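# Swing the folded wire-holder arm fully outward

## Task

On the harness board, a wire holder is mounted on a swing arm that is currently folded in over the board. Rotate that arm outward until it reaches its stop. It only counts if the arm stays there by itself, not because the robot is holding it. When finished, release it and pull the hands away.

## Robot and tools

Robot: two arms, left_arm and right_arm, facing each other across a table. Both carry the same five-finger right hand, so every hand number and axis means the same on both. The names say nothing about which side of a camera image an arm appears on.

Scene frame: origin on the table top halfway between the two arm bases, z up, table surface at z = 0. left_arm's base is on the +y side. Result lines give each hand point's position in metres, its orientation as a quaternion (w, x, y, z), and its linear (m/s) and angular (rad/s) velocity, all in this frame. Printed positions can be a little off, especially at long reach.

Hand point: a spot 0.05 m in front of the palm, where index pad and thumb tip meet in a pinch. Its own axes: +z runs along the straightened fingers, +y points out of the palm, +x goes across the palm toward the little finger. Straight fingers extend 0.06 to 0.07 m past it along +z. A rigid bracket on the little-finger side of the wrist sticks out and can collide with things.

execute_actions(actions): actions is a list of actions. Each action is a table of up to 15 rows, one row per 1/30 s control step. A short table repeats its last row until 15 steps (0.5 s) are used. An empty list just returns state and images. Each row is one list of 28 numbers, all in [-1, 1], covering both arms even if only one moves. The order is left_arm dx, dy, dz, rx, ry, rz, then left hand little, ring, middle, index, thumb_bend, thumb_turn, force_limit, speed; then the same 14 for right_arm and its hand.
- dx..rz are an offset, not a pose. They are measured from the hand point's pose at the start of that action, in the hand point's own axes. Every row in the table is measured from that same starting pose, not from the row before. 1.0 equals 0.6 m of travel or 180 degrees. rx, ry, rz together form one rotation vector. Each step the command is clipped to within 100 mm and 16 degrees of the measured pose, so far offsets need several actions.
- Hand numbers are absolute targets, not offsets. For each finger and thumb_bend, +1 is straight and -1 fully curled. For thumb_turn, +1 is beside the palm and -1 is in front of it. A pinch is roughly index -0.22, thumb_bend -0.75, thumb_turn -0.57. force_limit maps -1..+1 to about 0..10 N at the fingertip (0..15 N for the two thumb motors) and only stops closing motion. speed maps -1..+1 to nearly zero..full, where full travel takes 0.6 s. No value means keep as is: to leave a hand unchanged, resend its last eight numbers, or before any, its hand_measured six plus hand_force_limit and hand_speed.

move(target, speed, stop_force, blocking): drives each hand point along a straight line to a goal. target is one 28-number row laid out as above; its pose part is an offset from the pose in the latest result that reported one, in hand-point axes, and its hand numbers are sent at the start. speed is the top path speed in m/s, 0.002 to 0.5 (default 0.25); turning is capped at twice that in rad/s. Paths last 0.5 to 10 s and end together. stop_force (N, 9 to 40, one value for both arms) ends an arm's path when its wrist sensor feels that much extra push against the motion; use it only with slow, non-rotating moves, and omit it when backing away from contact. blocking=false returns after 0.5 s while the move runs; it cannot be combined with stop_force, and other motion commands are refused until a result shows the move ended. The result adds a move: line with the ending per arm (done, off_target, moving, held, contact, fault) and any limits (paced = the pose was clipped; held = some steps were blocked).

wait(seconds): 0 to 10; lets the scene run with current commands. stop(): brakes a running move. zoom_image(camera, region): camera is cam_high, cam_low, cam_left_wrist or cam_right_wrist; region is [x0, y0, x1, y1] in pixels from the top-left, at most 504 by 504. Full images are 504x504 for cam_high and cam_low, 616x616 for the wrist cameras. show_instructions(): shows the reference image. finished_scene(scene): ends the current scene; pass its number. It cannot be undone.

Result lines: state per arm, Hand target lines (where the controller is now heading), hand_measured, hand_stopped_by (moving, target, force, stalled, fault), hand_load_n (positive when pushed open; near 0 means no grip), Wrist force and Wrist torque in the end effector's axes (noisy, offset up to about 4 N, saturating near 50 N), and per-step positions with HELD marks for blocked steps. A pose unreachable line means the clearance check altered that arm's command.

Cautions: arms are stiff, so commanding even slightly past a firm surface can trip a fault. An outside force of 150 N or a joint torque at its limit (139 N m for the three big joints, 26 N m for the wrists) freezes that arm for 10 s. Keep the two arms and hands from striking or pressing on each other. Move gently near the board, avoid knocking parts loose, and watch for MOTOR HOT warnings from holding loads. Push the swing arm against its end stop only lightly, confirm it stays put, then open the hand and retract before finishing.

Each tool is called after "Emit:" as name(argument=value, ...) on one line, values as JSON.

## Session

Emit:
execute_actions(actions=[])

Scene clock: 0.00 s.
left_arm: end_effector_position=(+0.2918, +0.5122, +0.4752) hand_measured=(+1.000, +1.000, +1.000, +1.000, +1.000, +1.000) hand_load_n=(+0.0, +0.0, +0.0, +0.0, +0.0, +0.0) hand_stopped_by=(target, target, target, target, target, target) hand_force_limit=0.00 hand_speed=-0.80 end_effector_quat_wxyz=(-0.001, +0.323, +0.946, -0.009) end_effector_velocity=(+0.000, -0.000, -0.000) end_effector_angular_velocity=(+0.001, +0.000, -0.001) | right_arm: end_effector_position=(+0.1957, -0.2915, +0.4804) hand_measured=(+1.000, +1.000, +1.000, +1.000, +1.000, +1.000) hand_load_n=(+0.0, +0.0, +0.0, +0.0, +0.0, +0.0) hand_stopped_by=(target, target, target, target, target, target) hand_force_limit=0.00 hand_speed=-0.80 end_effector_quat_wxyz=(+0.008, -0.304, +0.952, -0.014) end_effector_velocity=(-0.000, +0.000, +0.000) end_effector_angular_velocity=(+0.002, +0.001, -0.000)
Joint positions: left_arm=[ 0.556 -1.697  1.324  1.935  1.587 -1.882] | right_arm=[-1.16  -1.712  1.318  1.948  1.599 -1.894]
Joint velocities: left_arm=[-0.001  0.     0.001 -0.    -0.     0.   ] | right_arm=[-0.     0.    -0.001  0.001 -0.002  0.   ]
Motor temperatures (°C, as the motors report them): left_arm=[25 25 25 31 33 28] | right_arm=[26 23 26 31 31 29]
Wrist force (N, on the end effector, along its own x y z axes, offset not removed): no reading
Wrist torque (N m, same axes, about the end effector's origin, offset not removed): no reading
Hand target (left_arm): +0.292, +0.512, +0.475; -0.001, +0.323, +0.946, -0.009
Hand target (right_arm): +0.196, -0.291, +0.480; +0.008, -0.304, +0.952, -0.014

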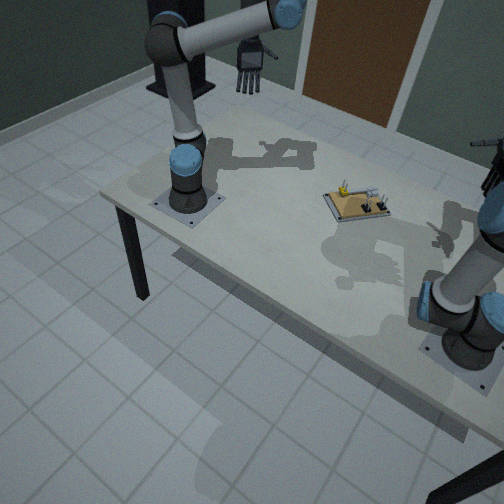

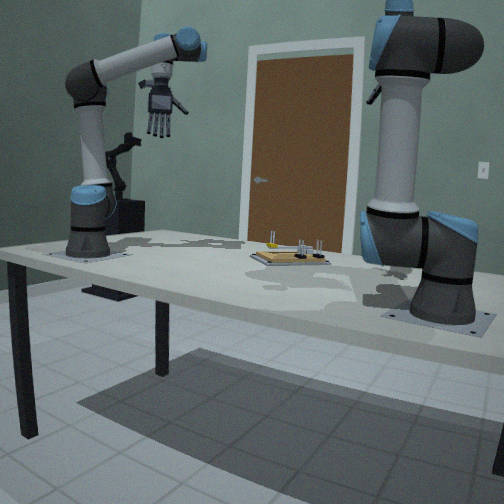

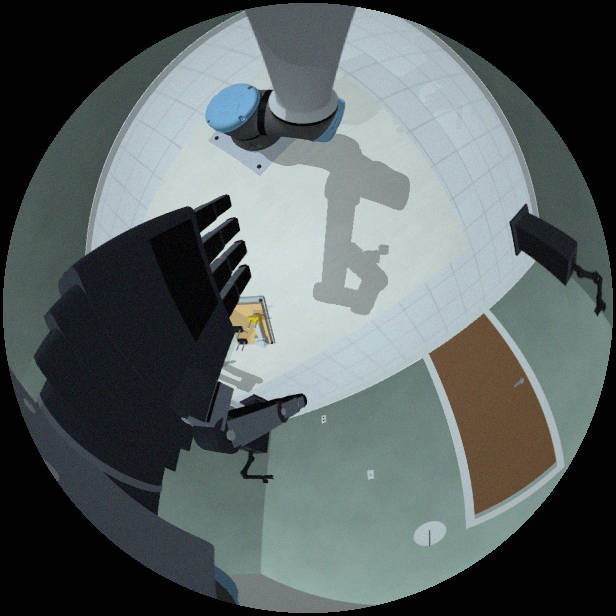

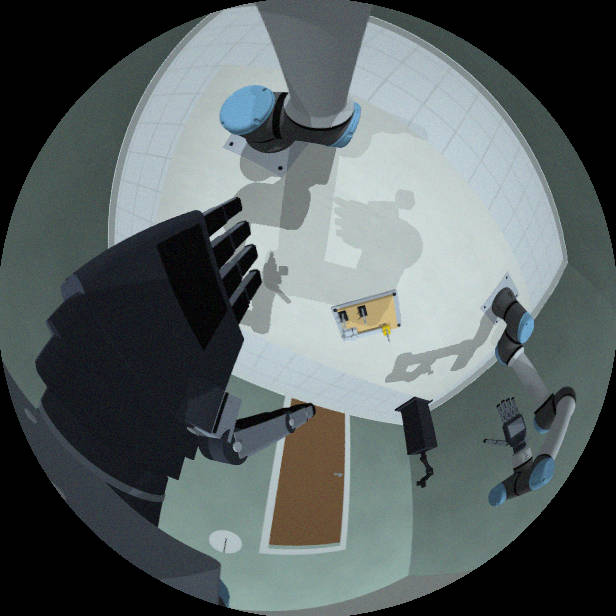

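Emit:
move(target=[-0.598,-0.372,0.49,0,0,0.03,1,1,1,1,1,1,0,-0.8,0,0,0,0,0,0,1,1,1,1,1,1,0,-0.8], speed=0.3)

Emit:
zoom_image(camera="cam_left_wrist", region=[200,180,400,380])

Scene clock: 4.33 s.
left_arm: end_effector_position=(+0.4373, +0.1114, +0.1874) hand_measured=(+1.000, +1.000, +1.000, +1.000, +1.000, +1.000) hand_load_n=(+0.0, +0.0, +0.0, +0.0, +0.0, +0.0) hand_stopped_by=(target, target, target, target, target, target) hand_force_limit=0.00 hand_speed=-0.80 end_effector_quat_wxyz=(-0.000, +0.367, +0.930, -0.009) end_effector_velocity=(+0.002, -0.002, -0.000) end_effector_angular_velocity=(+0.001, +0.001, +0.002) | right_arm: end_effector_position=(+0.1957, -0.2915, +0.4804) hand_measured=(+1.000, +1.000, +1.000, +1.000, +1.000, +1.000) hand_load_n=(+0.0, +0.0, +0.0, +0.0, +0.0, +0.0) hand_stopped_by=(target, target, target, target, target, target) hand_force_limit=0.00 hand_speed=-0.80 end_effector_quat_wxyz=(+0.008, -0.304, +0.952, -0.014) end_effector_velocity=(-0.000, -0.000, -0.000) end_effector_angular_velocity=(-0.000, -0.000, +0.000)
Joint positions: left_arm=[ 0.383 -0.747  0.776  1.529  1.584 -1.961] | right_arm=[-1.16  -1.712  1.318  1.948  1.599 -1.894]
Joint velocities: left_arm=[ 0.001  0.01  -0.016  0.008  0.001 -0.   ] | right_arm=[ 0.    -0.001  0.001 -0.     0.    -0.   ]
Motor temperatures (°C, as the motors report them): left_arm=[25 25 25 31 33 28] | right_arm=[26 23 26 31 31 29]
Wrist force (N, on the end effector, along its own x y z axes, offset not removed): left_arm=[1.1 1.2 0.0] | right_arm=[2.0 -1.7 -2.7]
Wrist torque (N m, same axes, about the end effector's origin, offset not removed): left_arm=[0.08 -0.15 -0.01] | right_arm=[-0.13 -0.10 -0.05]
Hand target (left_arm): +0.437, +0.111, +0.187; -0.001, +0.367, +0.930, -0.009
Hand target (right_arm): +0.196, -0.291, +0.480; +0.008, -0.304, +0.952, -0.014
Off the commanded pose (left_arm): 0.001 m, 0 deg.
Off the commanded pose (right_arm): 0.000 m, 0 deg.
move: done

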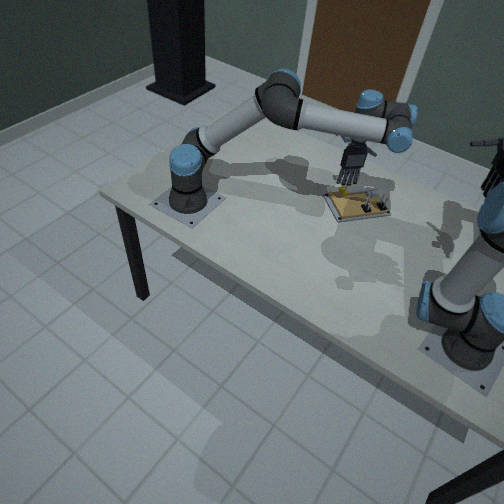

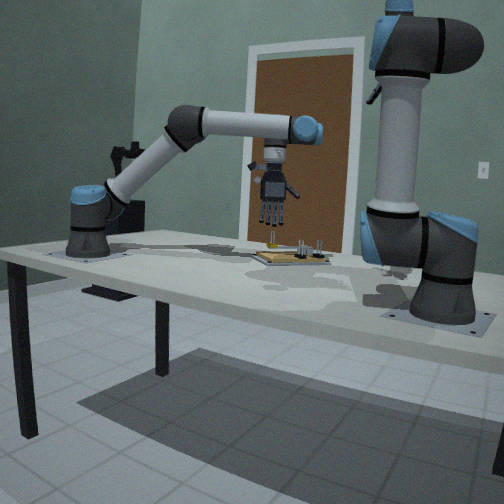

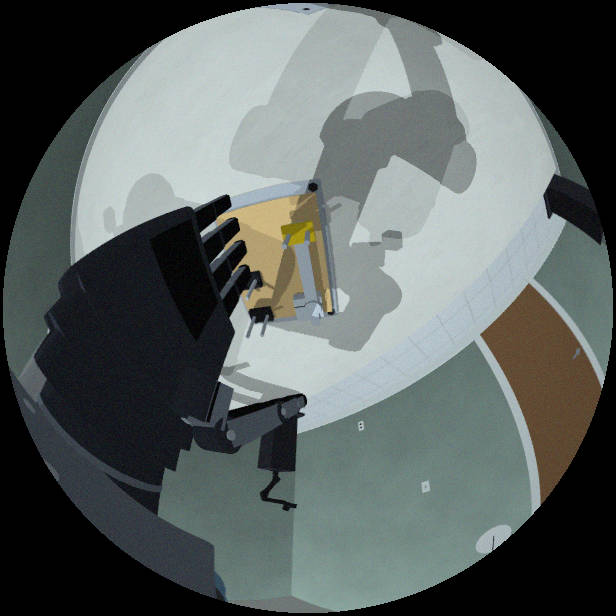

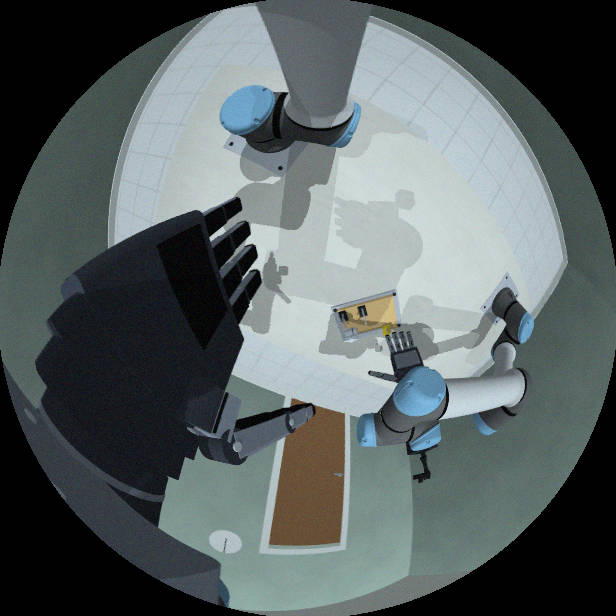

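Region (200, 180, 400, 380) of cam_left_wrist's 616x616 image, scaled by 2.520, with more detail than that image has.

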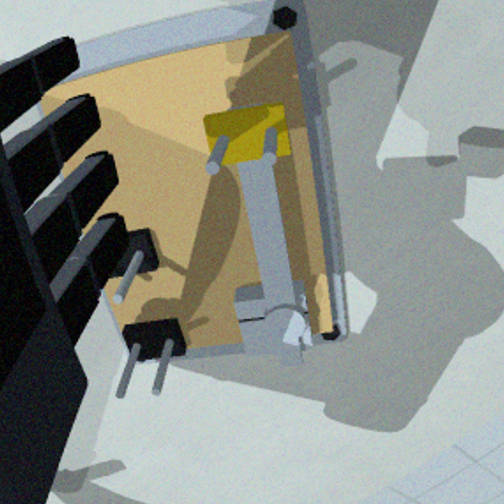

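Emit:
move(target=[0.018,0.025,0.138,0,0,-0.03,1,1,1,1,1,1,0,-0.8,0,0,0,0,0,0,1,1,1,1,1,1,0,-0.8], speed=0.06, stop_force=10)

Emit:
zoom_image(camera="cam_low", region=[240,200,340,280])

Scene clock: 7.83 s.
left_arm: end_effector_position=(+0.4389, +0.1282, +0.1044) hand_measured=(+1.000, +1.000, +1.000, +1.000, +1.000, +1.000) hand_load_n=(+0.0, +0.0, +0.0, +0.0, +0.0, +0.0) hand_stopped_by=(target, target, target, target, target, target) hand_force_limit=0.00 hand_speed=-0.80 end_effector_quat_wxyz=(-0.001, +0.323, +0.946, -0.009) end_effector_velocity=(+0.000, +0.000, -0.002) end_effector_angular_velocity=(-0.000, -0.001, +0.002) | right_arm: end_effector_position=(+0.1957, -0.2915, +0.4804) hand_measured=(+1.000, +1.000, +1.000, +1.000, +1.000, +1.000) hand_load_n=(+0.0, +0.0, +0.0, +0.0, +0.0, +0.0) hand_stopped_by=(target, target, target, target, target, target) hand_force_limit=0.00 hand_speed=-0.80 end_effector_quat_wxyz=(+0.008, -0.304, +0.952, -0.014) end_effector_velocity=(+0.000, -0.000, -0.000) end_effector_angular_velocity=(-0.002, -0.002, +0.000)
Joint positions: left_arm=[ 0.397 -0.733  0.964  1.327  1.585 -2.041] | right_arm=[-1.16  -1.712  1.318  1.948  1.599 -1.894]
Joint velocities: left_arm=[-0.     0.     0.004 -0.005 -0.001 -0.002] | right_arm=[ 0.    -0.    -0.    -0.001  0.002 -0.   ]
Motor temperatures (°C, as the motors report them): left_arm=[25 25 25 31 33 28] | right_arm=[26 23 26 31 31 29]
Wrist force (N, on the end effector, along its own x y z axes, offset not removed): left_arm=[0.1 -0.6 1.8] | right_arm=[0.7 2.2 -0.5]
Wrist torque (N m, same axes, about the end effector's origin, offset not removed): left_arm=[-0.36 -0.12 -0.14] | right_arm=[0.21 0.26 0.03]
Hand target (left_arm): +0.439, +0.128, +0.104; -0.001, +0.323, +0.946, -0.009
Hand target (right_arm): +0.196, -0.291, +0.480; +0.008, -0.304, +0.952, -0.014
Off the commanded pose (left_arm): 0.000 m, 0 deg.
Off the commanded pose (right_arm): 0.000 m, 0 deg.
move: done

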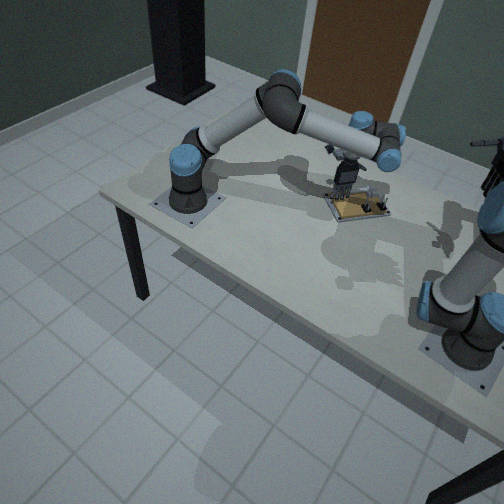

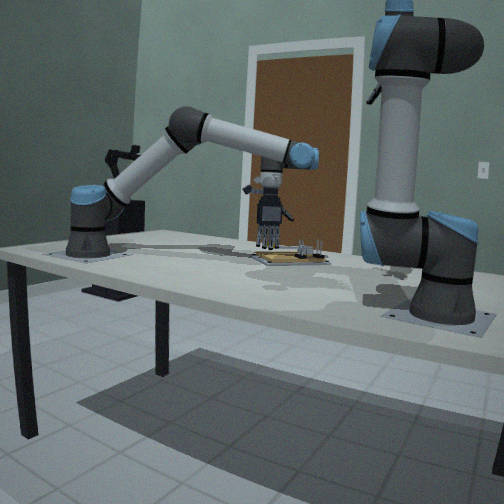

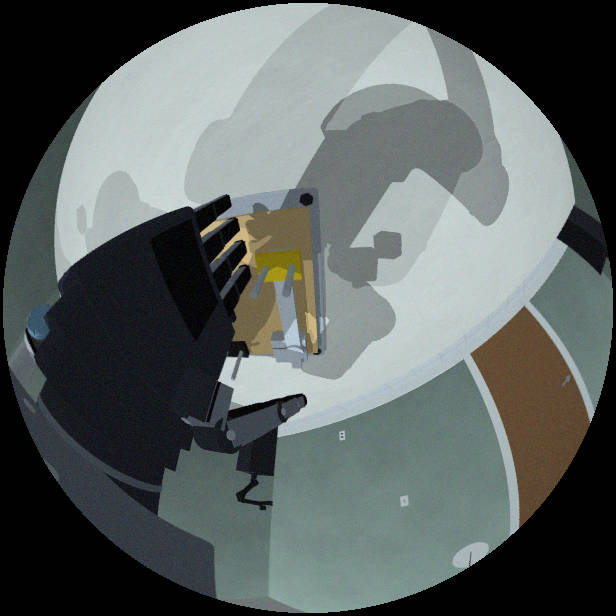

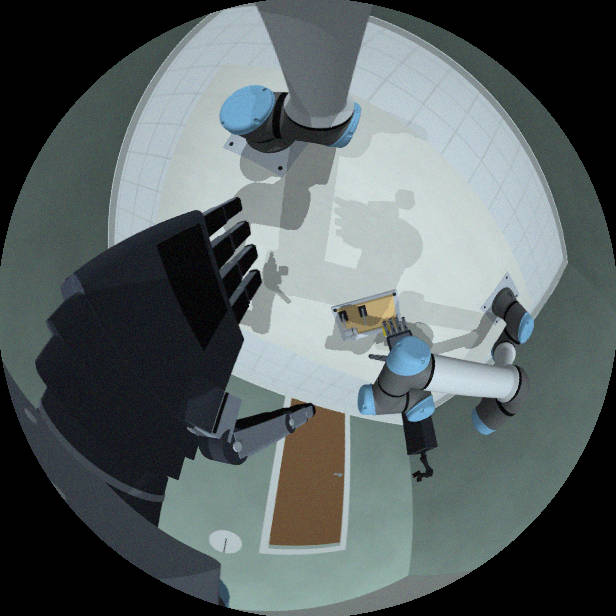

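Region (240, 200, 340, 280) of cam_low's 504x504 image, scaled by 5.040, with more detail than that image has; it fills the top 403 rows of this view, and the rest is white.

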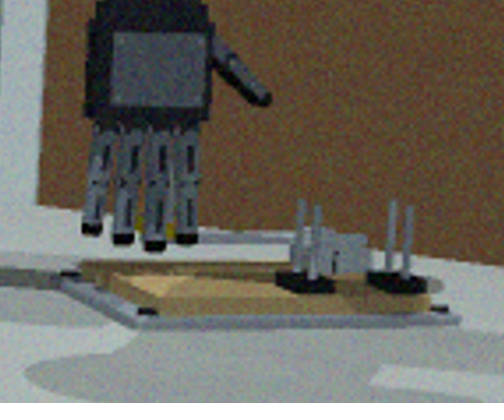

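Emit:
move(target=[-0.042,0.086,0,0,0,0.139,1,1,1,1,1,1,0,-0.8,0,0,0,0,0,0,1,1,1,1,1,1,0,-0.8], speed=0.13, stop_force=25)

Emit:
move(target=[-0.038,0.073,0,0,0,0.139,1,1,1,1,1,1,0,-0.8,0,0,0,0,0,0,1,1,1,1,1,1,0,-0.8], speed=0.13, stop_force=25)

Scene clock: 33.67 s.
left_arm: end_effector_position=(+0.4901, +0.1536, +0.1035) hand_measured=(+1.000, +1.000, +1.000, +1.000, +1.000, +1.000) hand_load_n=(+0.0, +0.0, +0.0, +0.5, +0.0, +0.0) hand_stopped_by=(target, target, target, target, target, target) hand_force_limit=0.00 hand_speed=-0.80 end_effector_quat_wxyz=(+0.001, +0.520, +0.854, -0.009) end_effector_velocity=(+0.002, +0.002, -0.000) end_effector_angular_velocity=(-0.000, +0.000, -0.010) | right_arm: end_effector_position=(+0.1957, -0.2915, +0.4804) hand_measured=(+1.000, +1.000, +1.000, +1.000, +1.000, +1.000) hand_load_n=(+0.0, +0.0, +0.0, +0.0, +0.0, +0.0) hand_stopped_by=(target, target, target, target, target, target) hand_force_limit=0.00 hand_speed=-0.80 end_effector_quat_wxyz=(+0.008, -0.304, +0.952, -0.014) end_effector_velocity=(+0.000, +0.000, -0.000) end_effector_angular_velocity=(-0.001, +0.002, -0.000)
Joint positions: left_arm=[ 0.507 -0.762  1.022  1.301  1.586 -1.496] | right_arm=[-1.16  -1.712  1.318  1.948  1.599 -1.894]
Joint velocities: left_arm=[ 0.005  0.     0.    -0.     0.     0.015] | right_arm=[-0.     0.001  0.     0.001 -0.     0.   ]
Motor temperatures (°C, as the motors report them): left_arm=[25 25 25 31 33 28] | right_arm=[26 23 26 31 31 29]
Wrist force (N, on the end effector, along its own x y z axes, offset not removed): left_arm=[0.7 -3.0 -0.9] | right_arm=[-2.4 1.7 -0.8]
Wrist torque (N m, same axes, about the end effector's origin, offset not removed): left_arm=[0.08 -0.46 -0.19] | right_arm=[0.37 0.42 -0.09]
Hand target (left_arm): +0.490, +0.154, +0.103; +0.001, +0.520, +0.854, -0.009
Hand target (right_arm): +0.196, -0.291, +0.480; +0.008, -0.304, +0.952, -0.014
Off the commanded pose (left_arm): 0.000 m, 0 deg.
Off the commanded pose (right_arm): 0.000 m, 0 deg.
move: done

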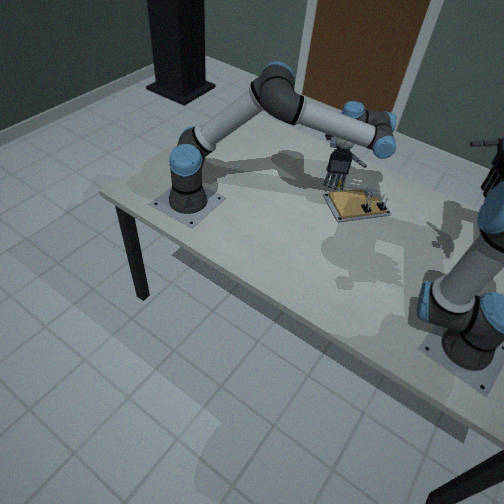

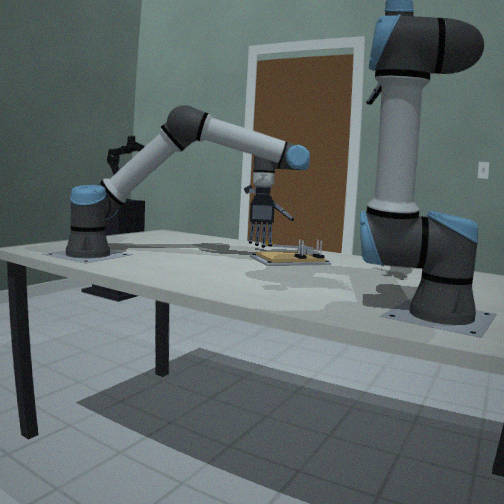

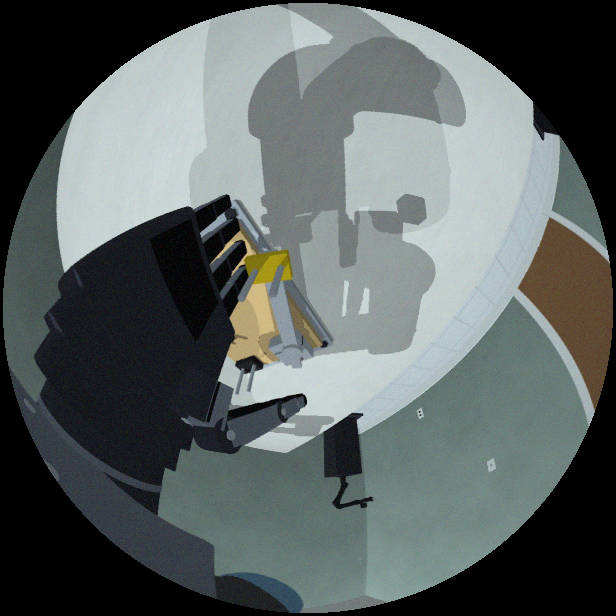

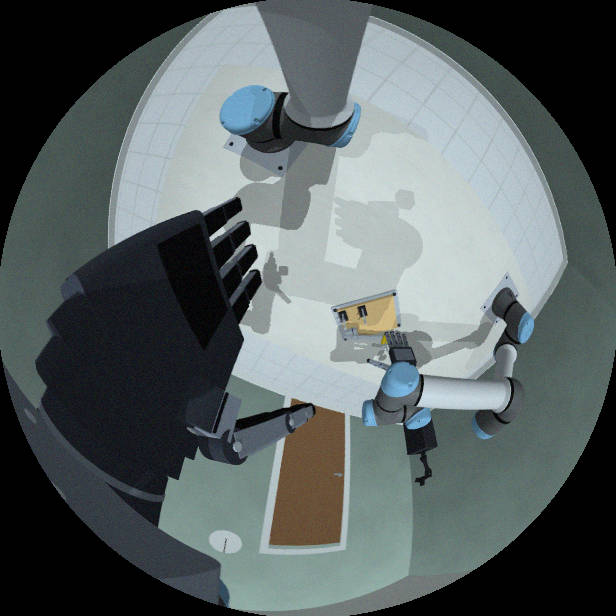

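Scene clock: 35.77 s.
left_arm: end_effector_position=(+0.5393, +0.1535, +0.1030) hand_measured=(+1.000, +1.000, +1.000, +1.000, +1.000, +1.000) hand_load_n=(+0.0, +0.0, +0.0, +0.5, +0.0, +0.0) hand_stopped_by=(target, target, target, target, target, target) hand_force_limit=0.00 hand_speed=-0.80 end_effector_quat_wxyz=(+0.003, +0.692, +0.722, -0.009) end_effector_velocity=(+0.001, +0.000, -0.000) end_effector_angular_velocity=(-0.000, +0.001, -0.012) | right_arm: end_effector_position=(+0.1957, -0.2915, +0.4804) hand_measured=(+1.000, +1.000, +1.000, +1.000, +1.000, +1.000) hand_load_n=(+0.0, +0.0, +0.0, +0.0, +0.0, +0.0) hand_stopped_by=(target, target, target, target, target, target) hand_force_limit=0.00 hand_speed=-0.80 end_effector_quat_wxyz=(+0.008, -0.304, +0.952, -0.014) end_effector_velocity=(-0.001, +0.000, -0.000) end_effector_angular_velocity=(+0.001, +0.001, +0.001)
Joint positions: left_arm=[ 0.61  -0.701  0.913  1.35   1.587 -0.957] | right_arm=[-1.16  -1.712  1.318  1.948  1.599 -1.894]
Joint velocities: left_arm=[ 0.004  0.003 -0.006  0.004  0.001  0.015] | right_arm=[ 0.001 -0.     0.001  0.    -0.001  0.   ]
Motor temperatures (°C, as the motors report them): left_arm=[25 25 25 31 33 28] | right_arm=[26 23 26 31 31 29]
Wrist force (N, on the end effector, along its own x y z axes, offset not removed): left_arm=[0.4 -2.7 0.2] | right_arm=[-2.1 3.7 -1.4]
Wrist torque (N m, same axes, about the end effector's origin, offset not removed): left_arm=[0.07 -0.40 -0.13] | right_arm=[0.71 0.53 -0.08]
Hand target (left_arm): +0.539, +0.153, +0.103; +0.003, +0.692, +0.722, -0.009
Hand target (right_arm): +0.196, -0.291, +0.480; +0.008, -0.304, +0.952, -0.014
Off the commanded pose (left_arm): 0.000 m, 0 deg.
Off the commanded pose (right_arm): 0.000 m, 0 deg.
move: done

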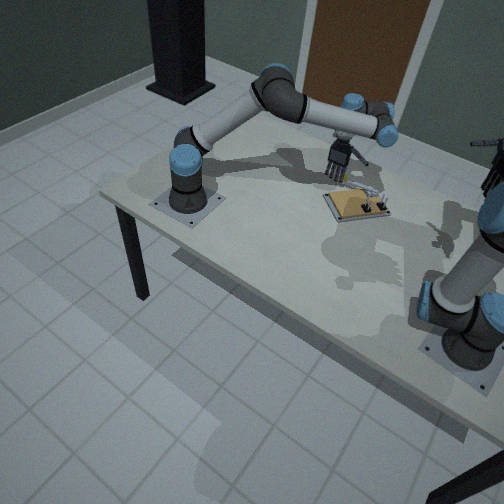

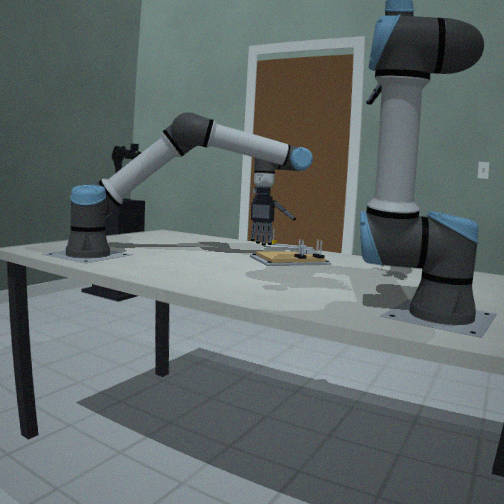

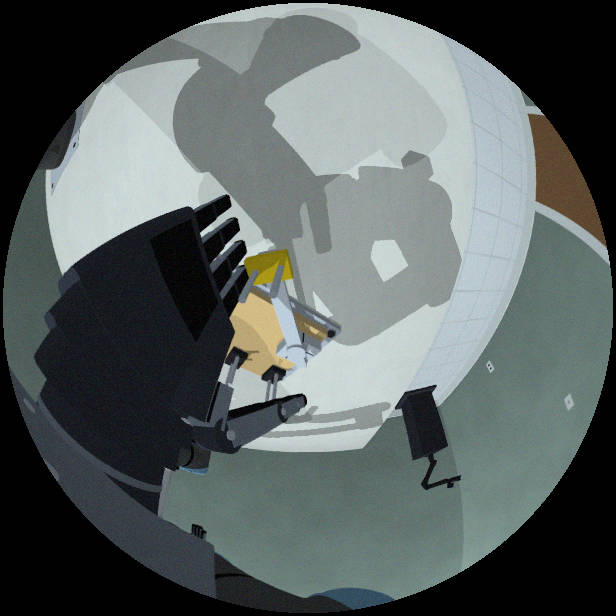

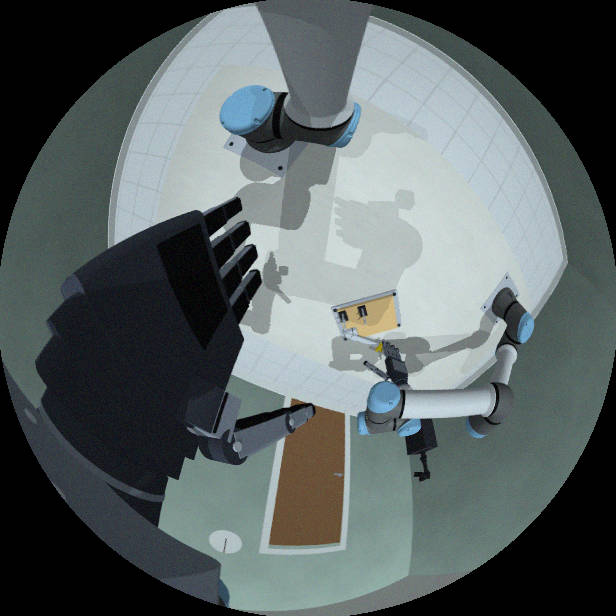

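Emit:
move(target=[-0.024,0.065,-0.023,-0.098,-0.022,0.138,1,1,1,1,1,1,0,-0.8,0,0,0,0,0,0,1,1,1,1,1,1,0,-0.8], speed=0.13, stop_force=20)

Scene clock: 40.33 s.
left_arm: end_effector_position=(+0.5789, +0.1411, +0.1166) hand_measured=(+1.000, +1.000, +1.000, +1.000, +1.000, +1.000) hand_load_n=(+0.0, +0.0, +0.0, +0.5, +0.0, +0.0) hand_stopped_by=(target, target, target, target, target, target) hand_force_limit=0.00 hand_speed=-0.80 end_effector_quat_wxyz=(+0.134, +0.821, +0.550, +0.078) end_effector_velocity=(+0.001, -0.000, +0.000) end_effector_angular_velocity=(-0.003, -0.008, -0.012) | right_arm: end_effector_position=(+0.1957, -0.2915, +0.4804) hand_measured=(+1.000, +1.000, +1.000, +1.000, +1.000, +1.000) hand_load_n=(+0.0, +0.0, +0.0, +0.0, +0.0, +0.0) hand_stopped_by=(target, target, target, target, target, target) hand_force_limit=0.00 hand_speed=-0.80 end_effector_quat_wxyz=(+0.008, -0.304, +0.952, -0.014) end_effector_velocity=(+0.000, -0.000, -0.001) end_effector_angular_velocity=(-0.001, +0.001, +0.000)
Joint positions: left_arm=[ 0.636 -0.811  1.086  1.011  1.441 -0.48 ] | right_arm=[-1.16  -1.712  1.318  1.948  1.599 -1.894]
Joint velocities: left_arm=[ 0.002 -0.003  0.006 -0.012 -0.001  0.015] | right_arm=[ 0.     0.001  0.001 -0.001  0.001 -0.   ]
Motor temperatures (°C, as the motors report them): left_arm=[25 25 25 31 33 28] | right_arm=[26 23 26 31 31 29]
Wrist force (N, on the end effector, along its own x y z axes, offset not removed): left_arm=[0.2 -3.2 0.3] | right_arm=[-2.3 2.0 0.2]
Wrist torque (N m, same axes, about the end effector's origin, offset not removed): left_arm=[-0.01 -0.43 -0.15] | right_arm=[0.29 0.33 -0.12]
Hand target (left_arm): +0.579, +0.141, +0.117; +0.134, +0.821, +0.549, +0.078
Hand target (right_arm): +0.196, -0.291, +0.480; +0.008, -0.304, +0.952, -0.014
Off the commanded pose (left_arm): 0.000 m, 0 deg.
Off the commanded pose (right_arm): 0.000 m, 0 deg.
move: done

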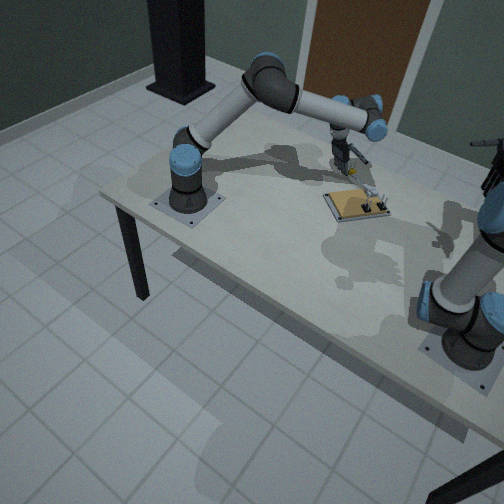

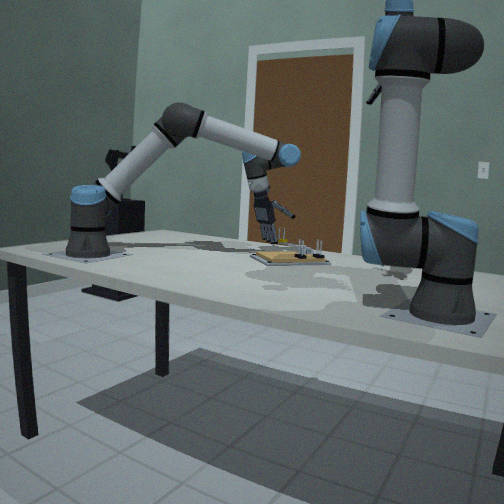

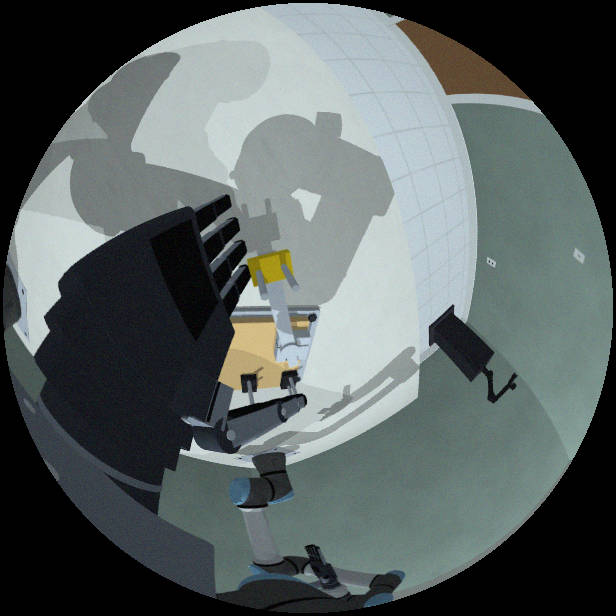

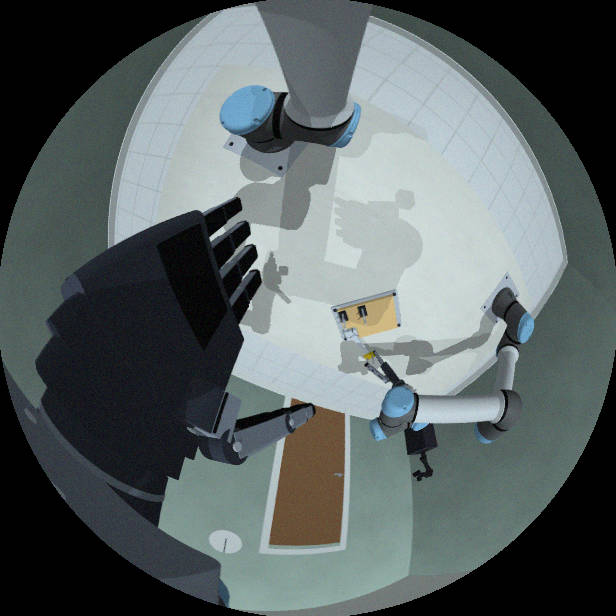

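Emit:
move(target=[-0.02,0.1,0.033,0,-0.015,0.048,1,1,1,1,1,1,0,-0.8,0,0,0,0,0,0,1,1,1,1,1,1,0,-0.8], speed=0.02, stop_force=16)

Scene clock: 44.13 s.
left_arm: end_effector_position=(+0.6111, +0.1201, +0.1163) hand_measured=(+1.000, +1.000, +1.000, +1.000, +1.000, +1.000) hand_load_n=(+0.0, +0.0, +0.0, +3.0, +0.0, +0.0) hand_stopped_by=(target, target, target, target, target, target) hand_force_limit=0.00 hand_speed=-0.80 end_effector_quat_wxyz=(+0.138, +0.846, +0.510, +0.073) end_effector_velocity=(-0.005, +0.001, +0.000) end_effector_angular_velocity=(-0.000, -0.004, +0.009) | right_arm: end_effector_position=(+0.1957, -0.2915, +0.4804) hand_measured=(+1.000, +1.000, +1.000, +1.000, +1.000, +1.000) hand_load_n=(+0.0, +0.0, +0.0, +0.0, +0.0, +0.0) hand_stopped_by=(target, target, target, target, target, target) hand_force_limit=0.00 hand_speed=-0.80 end_effector_quat_wxyz=(+0.008, -0.304, +0.952, -0.014) end_effector_velocity=(+0.000, +0.000, -0.000) end_effector_angular_velocity=(-0.000, -0.001, -0.001)
Joint positions: left_arm=[ 0.676 -0.704  0.891  1.084  1.478 -0.35 ] | right_arm=[-1.16  -1.712  1.318  1.948  1.599 -1.894]
Joint velocities: left_arm=[-0.007 -0.016  0.029 -0.015 -0.007 -0.015] | right_arm=[ 0.     0.    -0.    -0.     0.001  0.001]
Motor temperatures (°C, as the motors report them): left_arm=[25 25 25 31 33 28] | right_arm=[26 23 26 31 31 29]
Wrist force (N, on the end effector, along its own x y z axes, offset not removed): left_arm=[4.1 -26.9 -8.9] | right_arm=[-4.1 2.1 1.0]
Wrist torque (N m, same axes, about the end effector's origin, offset not removed): left_arm=[2.04 -0.27 0.34] | right_arm=[0.35 0.69 -0.35]
Hand target (left_arm): +0.610, +0.120, +0.116; +0.138, +0.845, +0.511, +0.073
Hand target (right_arm): +0.196, -0.291, +0.480; +0.008, -0.304, +0.952, -0.014
Off the commanded pose (left_arm): 0.026 m, 4 deg.
Off the commanded pose (right_arm): 0.000 m, 0 deg.
move: contact (left_arm)

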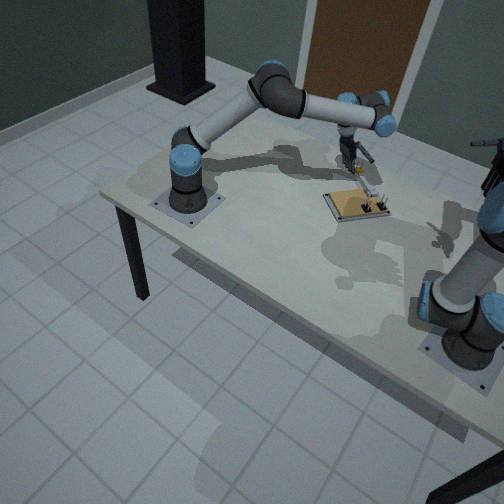

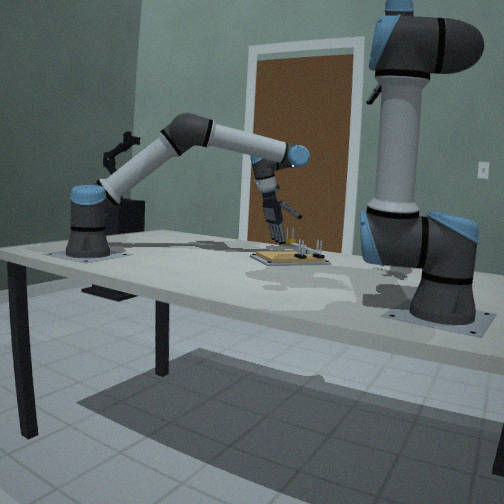

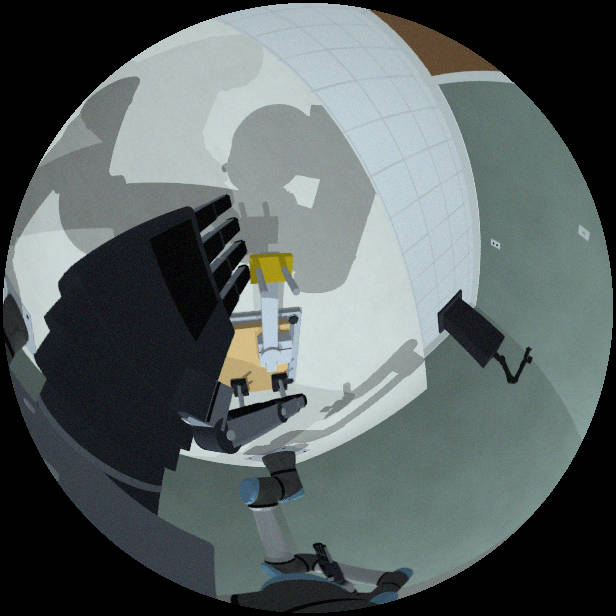

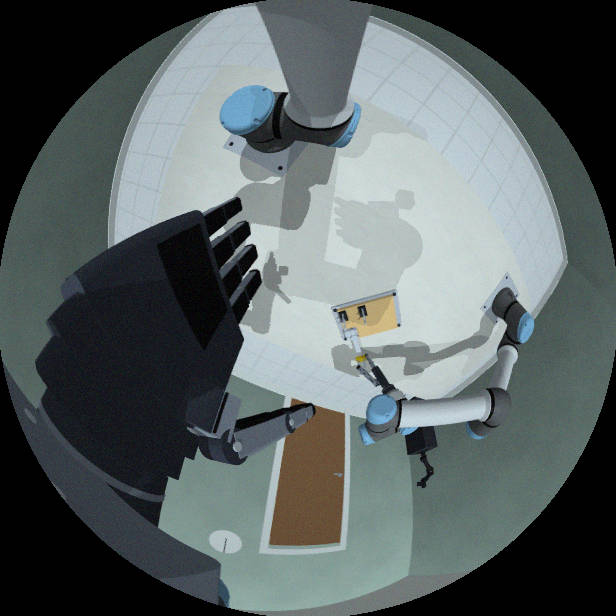

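Emit:
move(target=[0,-0.2,-0.33,0,0,0,1,1,1,1,1,1,0,-0.8,0,0,0,0,0,0,1,1,1,1,1,1,0,-0.8])

Emit:
zoom_image(camera="cam_right_wrist", region=[320,280,420,380])

Scene clock: 46.87 s.
left_arm: end_effector_position=(+0.4579, +0.2048, +0.2674) hand_measured=(+1.000, +1.000, +1.000, +1.000, +1.000, +1.000) hand_load_n=(+0.0, +0.0, +0.0, +0.0, +0.0, +0.0) hand_stopped_by=(target, target, target, target, target, target) hand_force_limit=0.00 hand_speed=-0.80 end_effector_quat_wxyz=(+0.138, +0.846, +0.510, +0.073) end_effector_velocity=(-0.002, +0.000, +0.002) end_effector_angular_velocity=(-0.001, -0.001, -0.001) | right_arm: end_effector_position=(+0.1957, -0.2915, +0.4804) hand_measured=(+1.000, +1.000, +1.000, +1.000, +1.000, +1.000) hand_load_n=(+0.0, +0.0, +0.0, +0.0, +0.0, +0.0) hand_stopped_by=(target, target, target, target, target, target) hand_force_limit=0.00 hand_speed=-0.80 end_effector_quat_wxyz=(+0.008, -0.304, +0.952, -0.014) end_effector_velocity=(-0.000, +0.000, +0.001) end_effector_angular_velocity=(+0.002, -0.002, -0.000)
Joint positions: left_arm=[ 0.543 -1.23   1.355  1.161  1.44  -0.478] | right_arm=[-1.16  -1.712  1.318  1.948  1.599 -1.894]
Joint velocities: left_arm=[-0.004 -0.006  0.003  0.002 -0.001 -0.003] | right_arm=[-0.    -0.001 -0.001 -0.    -0.002 -0.   ]
Motor temperatures (°C, as the motors report them): left_arm=[25 25 25 31 33 28] | right_arm=[26 23 26 31 31 29]
Wrist force (N, on the end effector, along its own x y z axes, offset not removed): left_arm=[2.9 -0.5 -1.0] | right_arm=[-2.2 0.7 -4.2]
Wrist torque (N m, same axes, about the end effector's origin, offset not removed): left_arm=[-0.10 -0.47 0.02] | right_arm=[0.38 0.39 -0.18]
Hand target (left_arm): +0.458, +0.205, +0.268; +0.138, +0.846, +0.510, +0.073
Hand target (right_arm): +0.196, -0.291, +0.480; +0.008, -0.304, +0.952, -0.014
Off the commanded pose (left_arm): 0.000 m, 0 deg.
Off the commanded pose (right_arm): 0.000 m, 0 deg.
move: done

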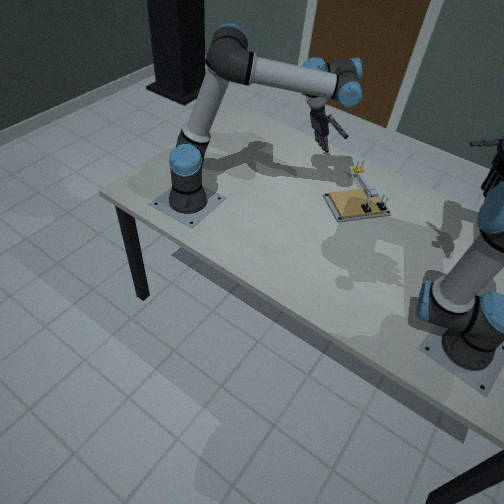

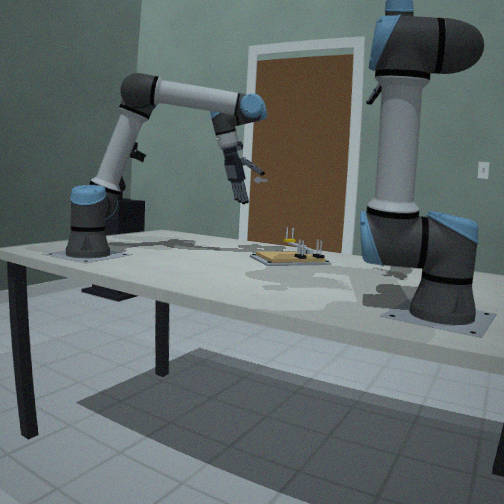

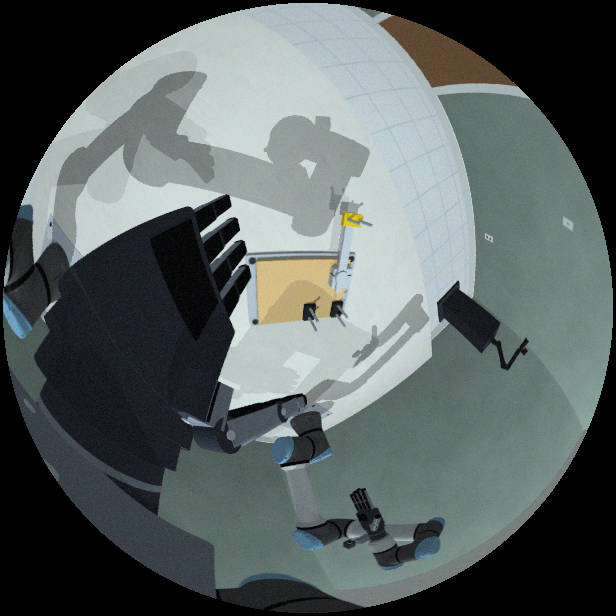

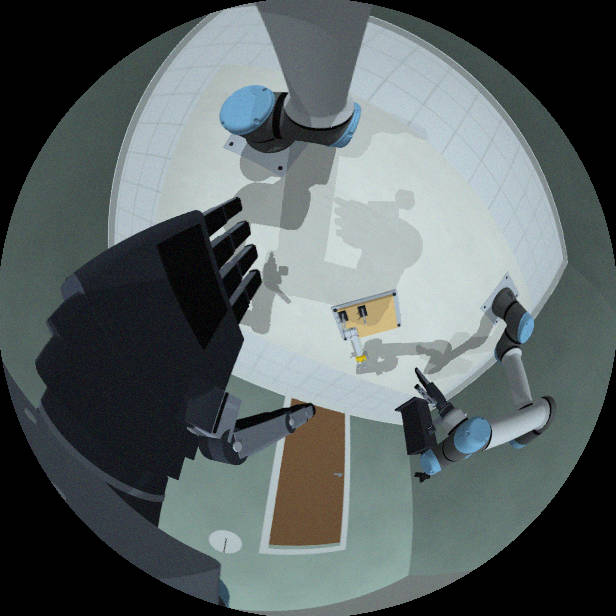

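Region (320, 280, 420, 380) of cam_right_wrist's 616x616 image, scaled by 5.040, with more detail than that image has.

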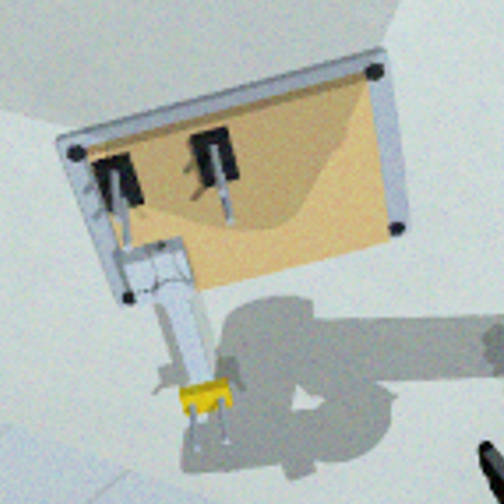

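Emit:
finished_scene(scene=2)

The scene is finished: the task was done.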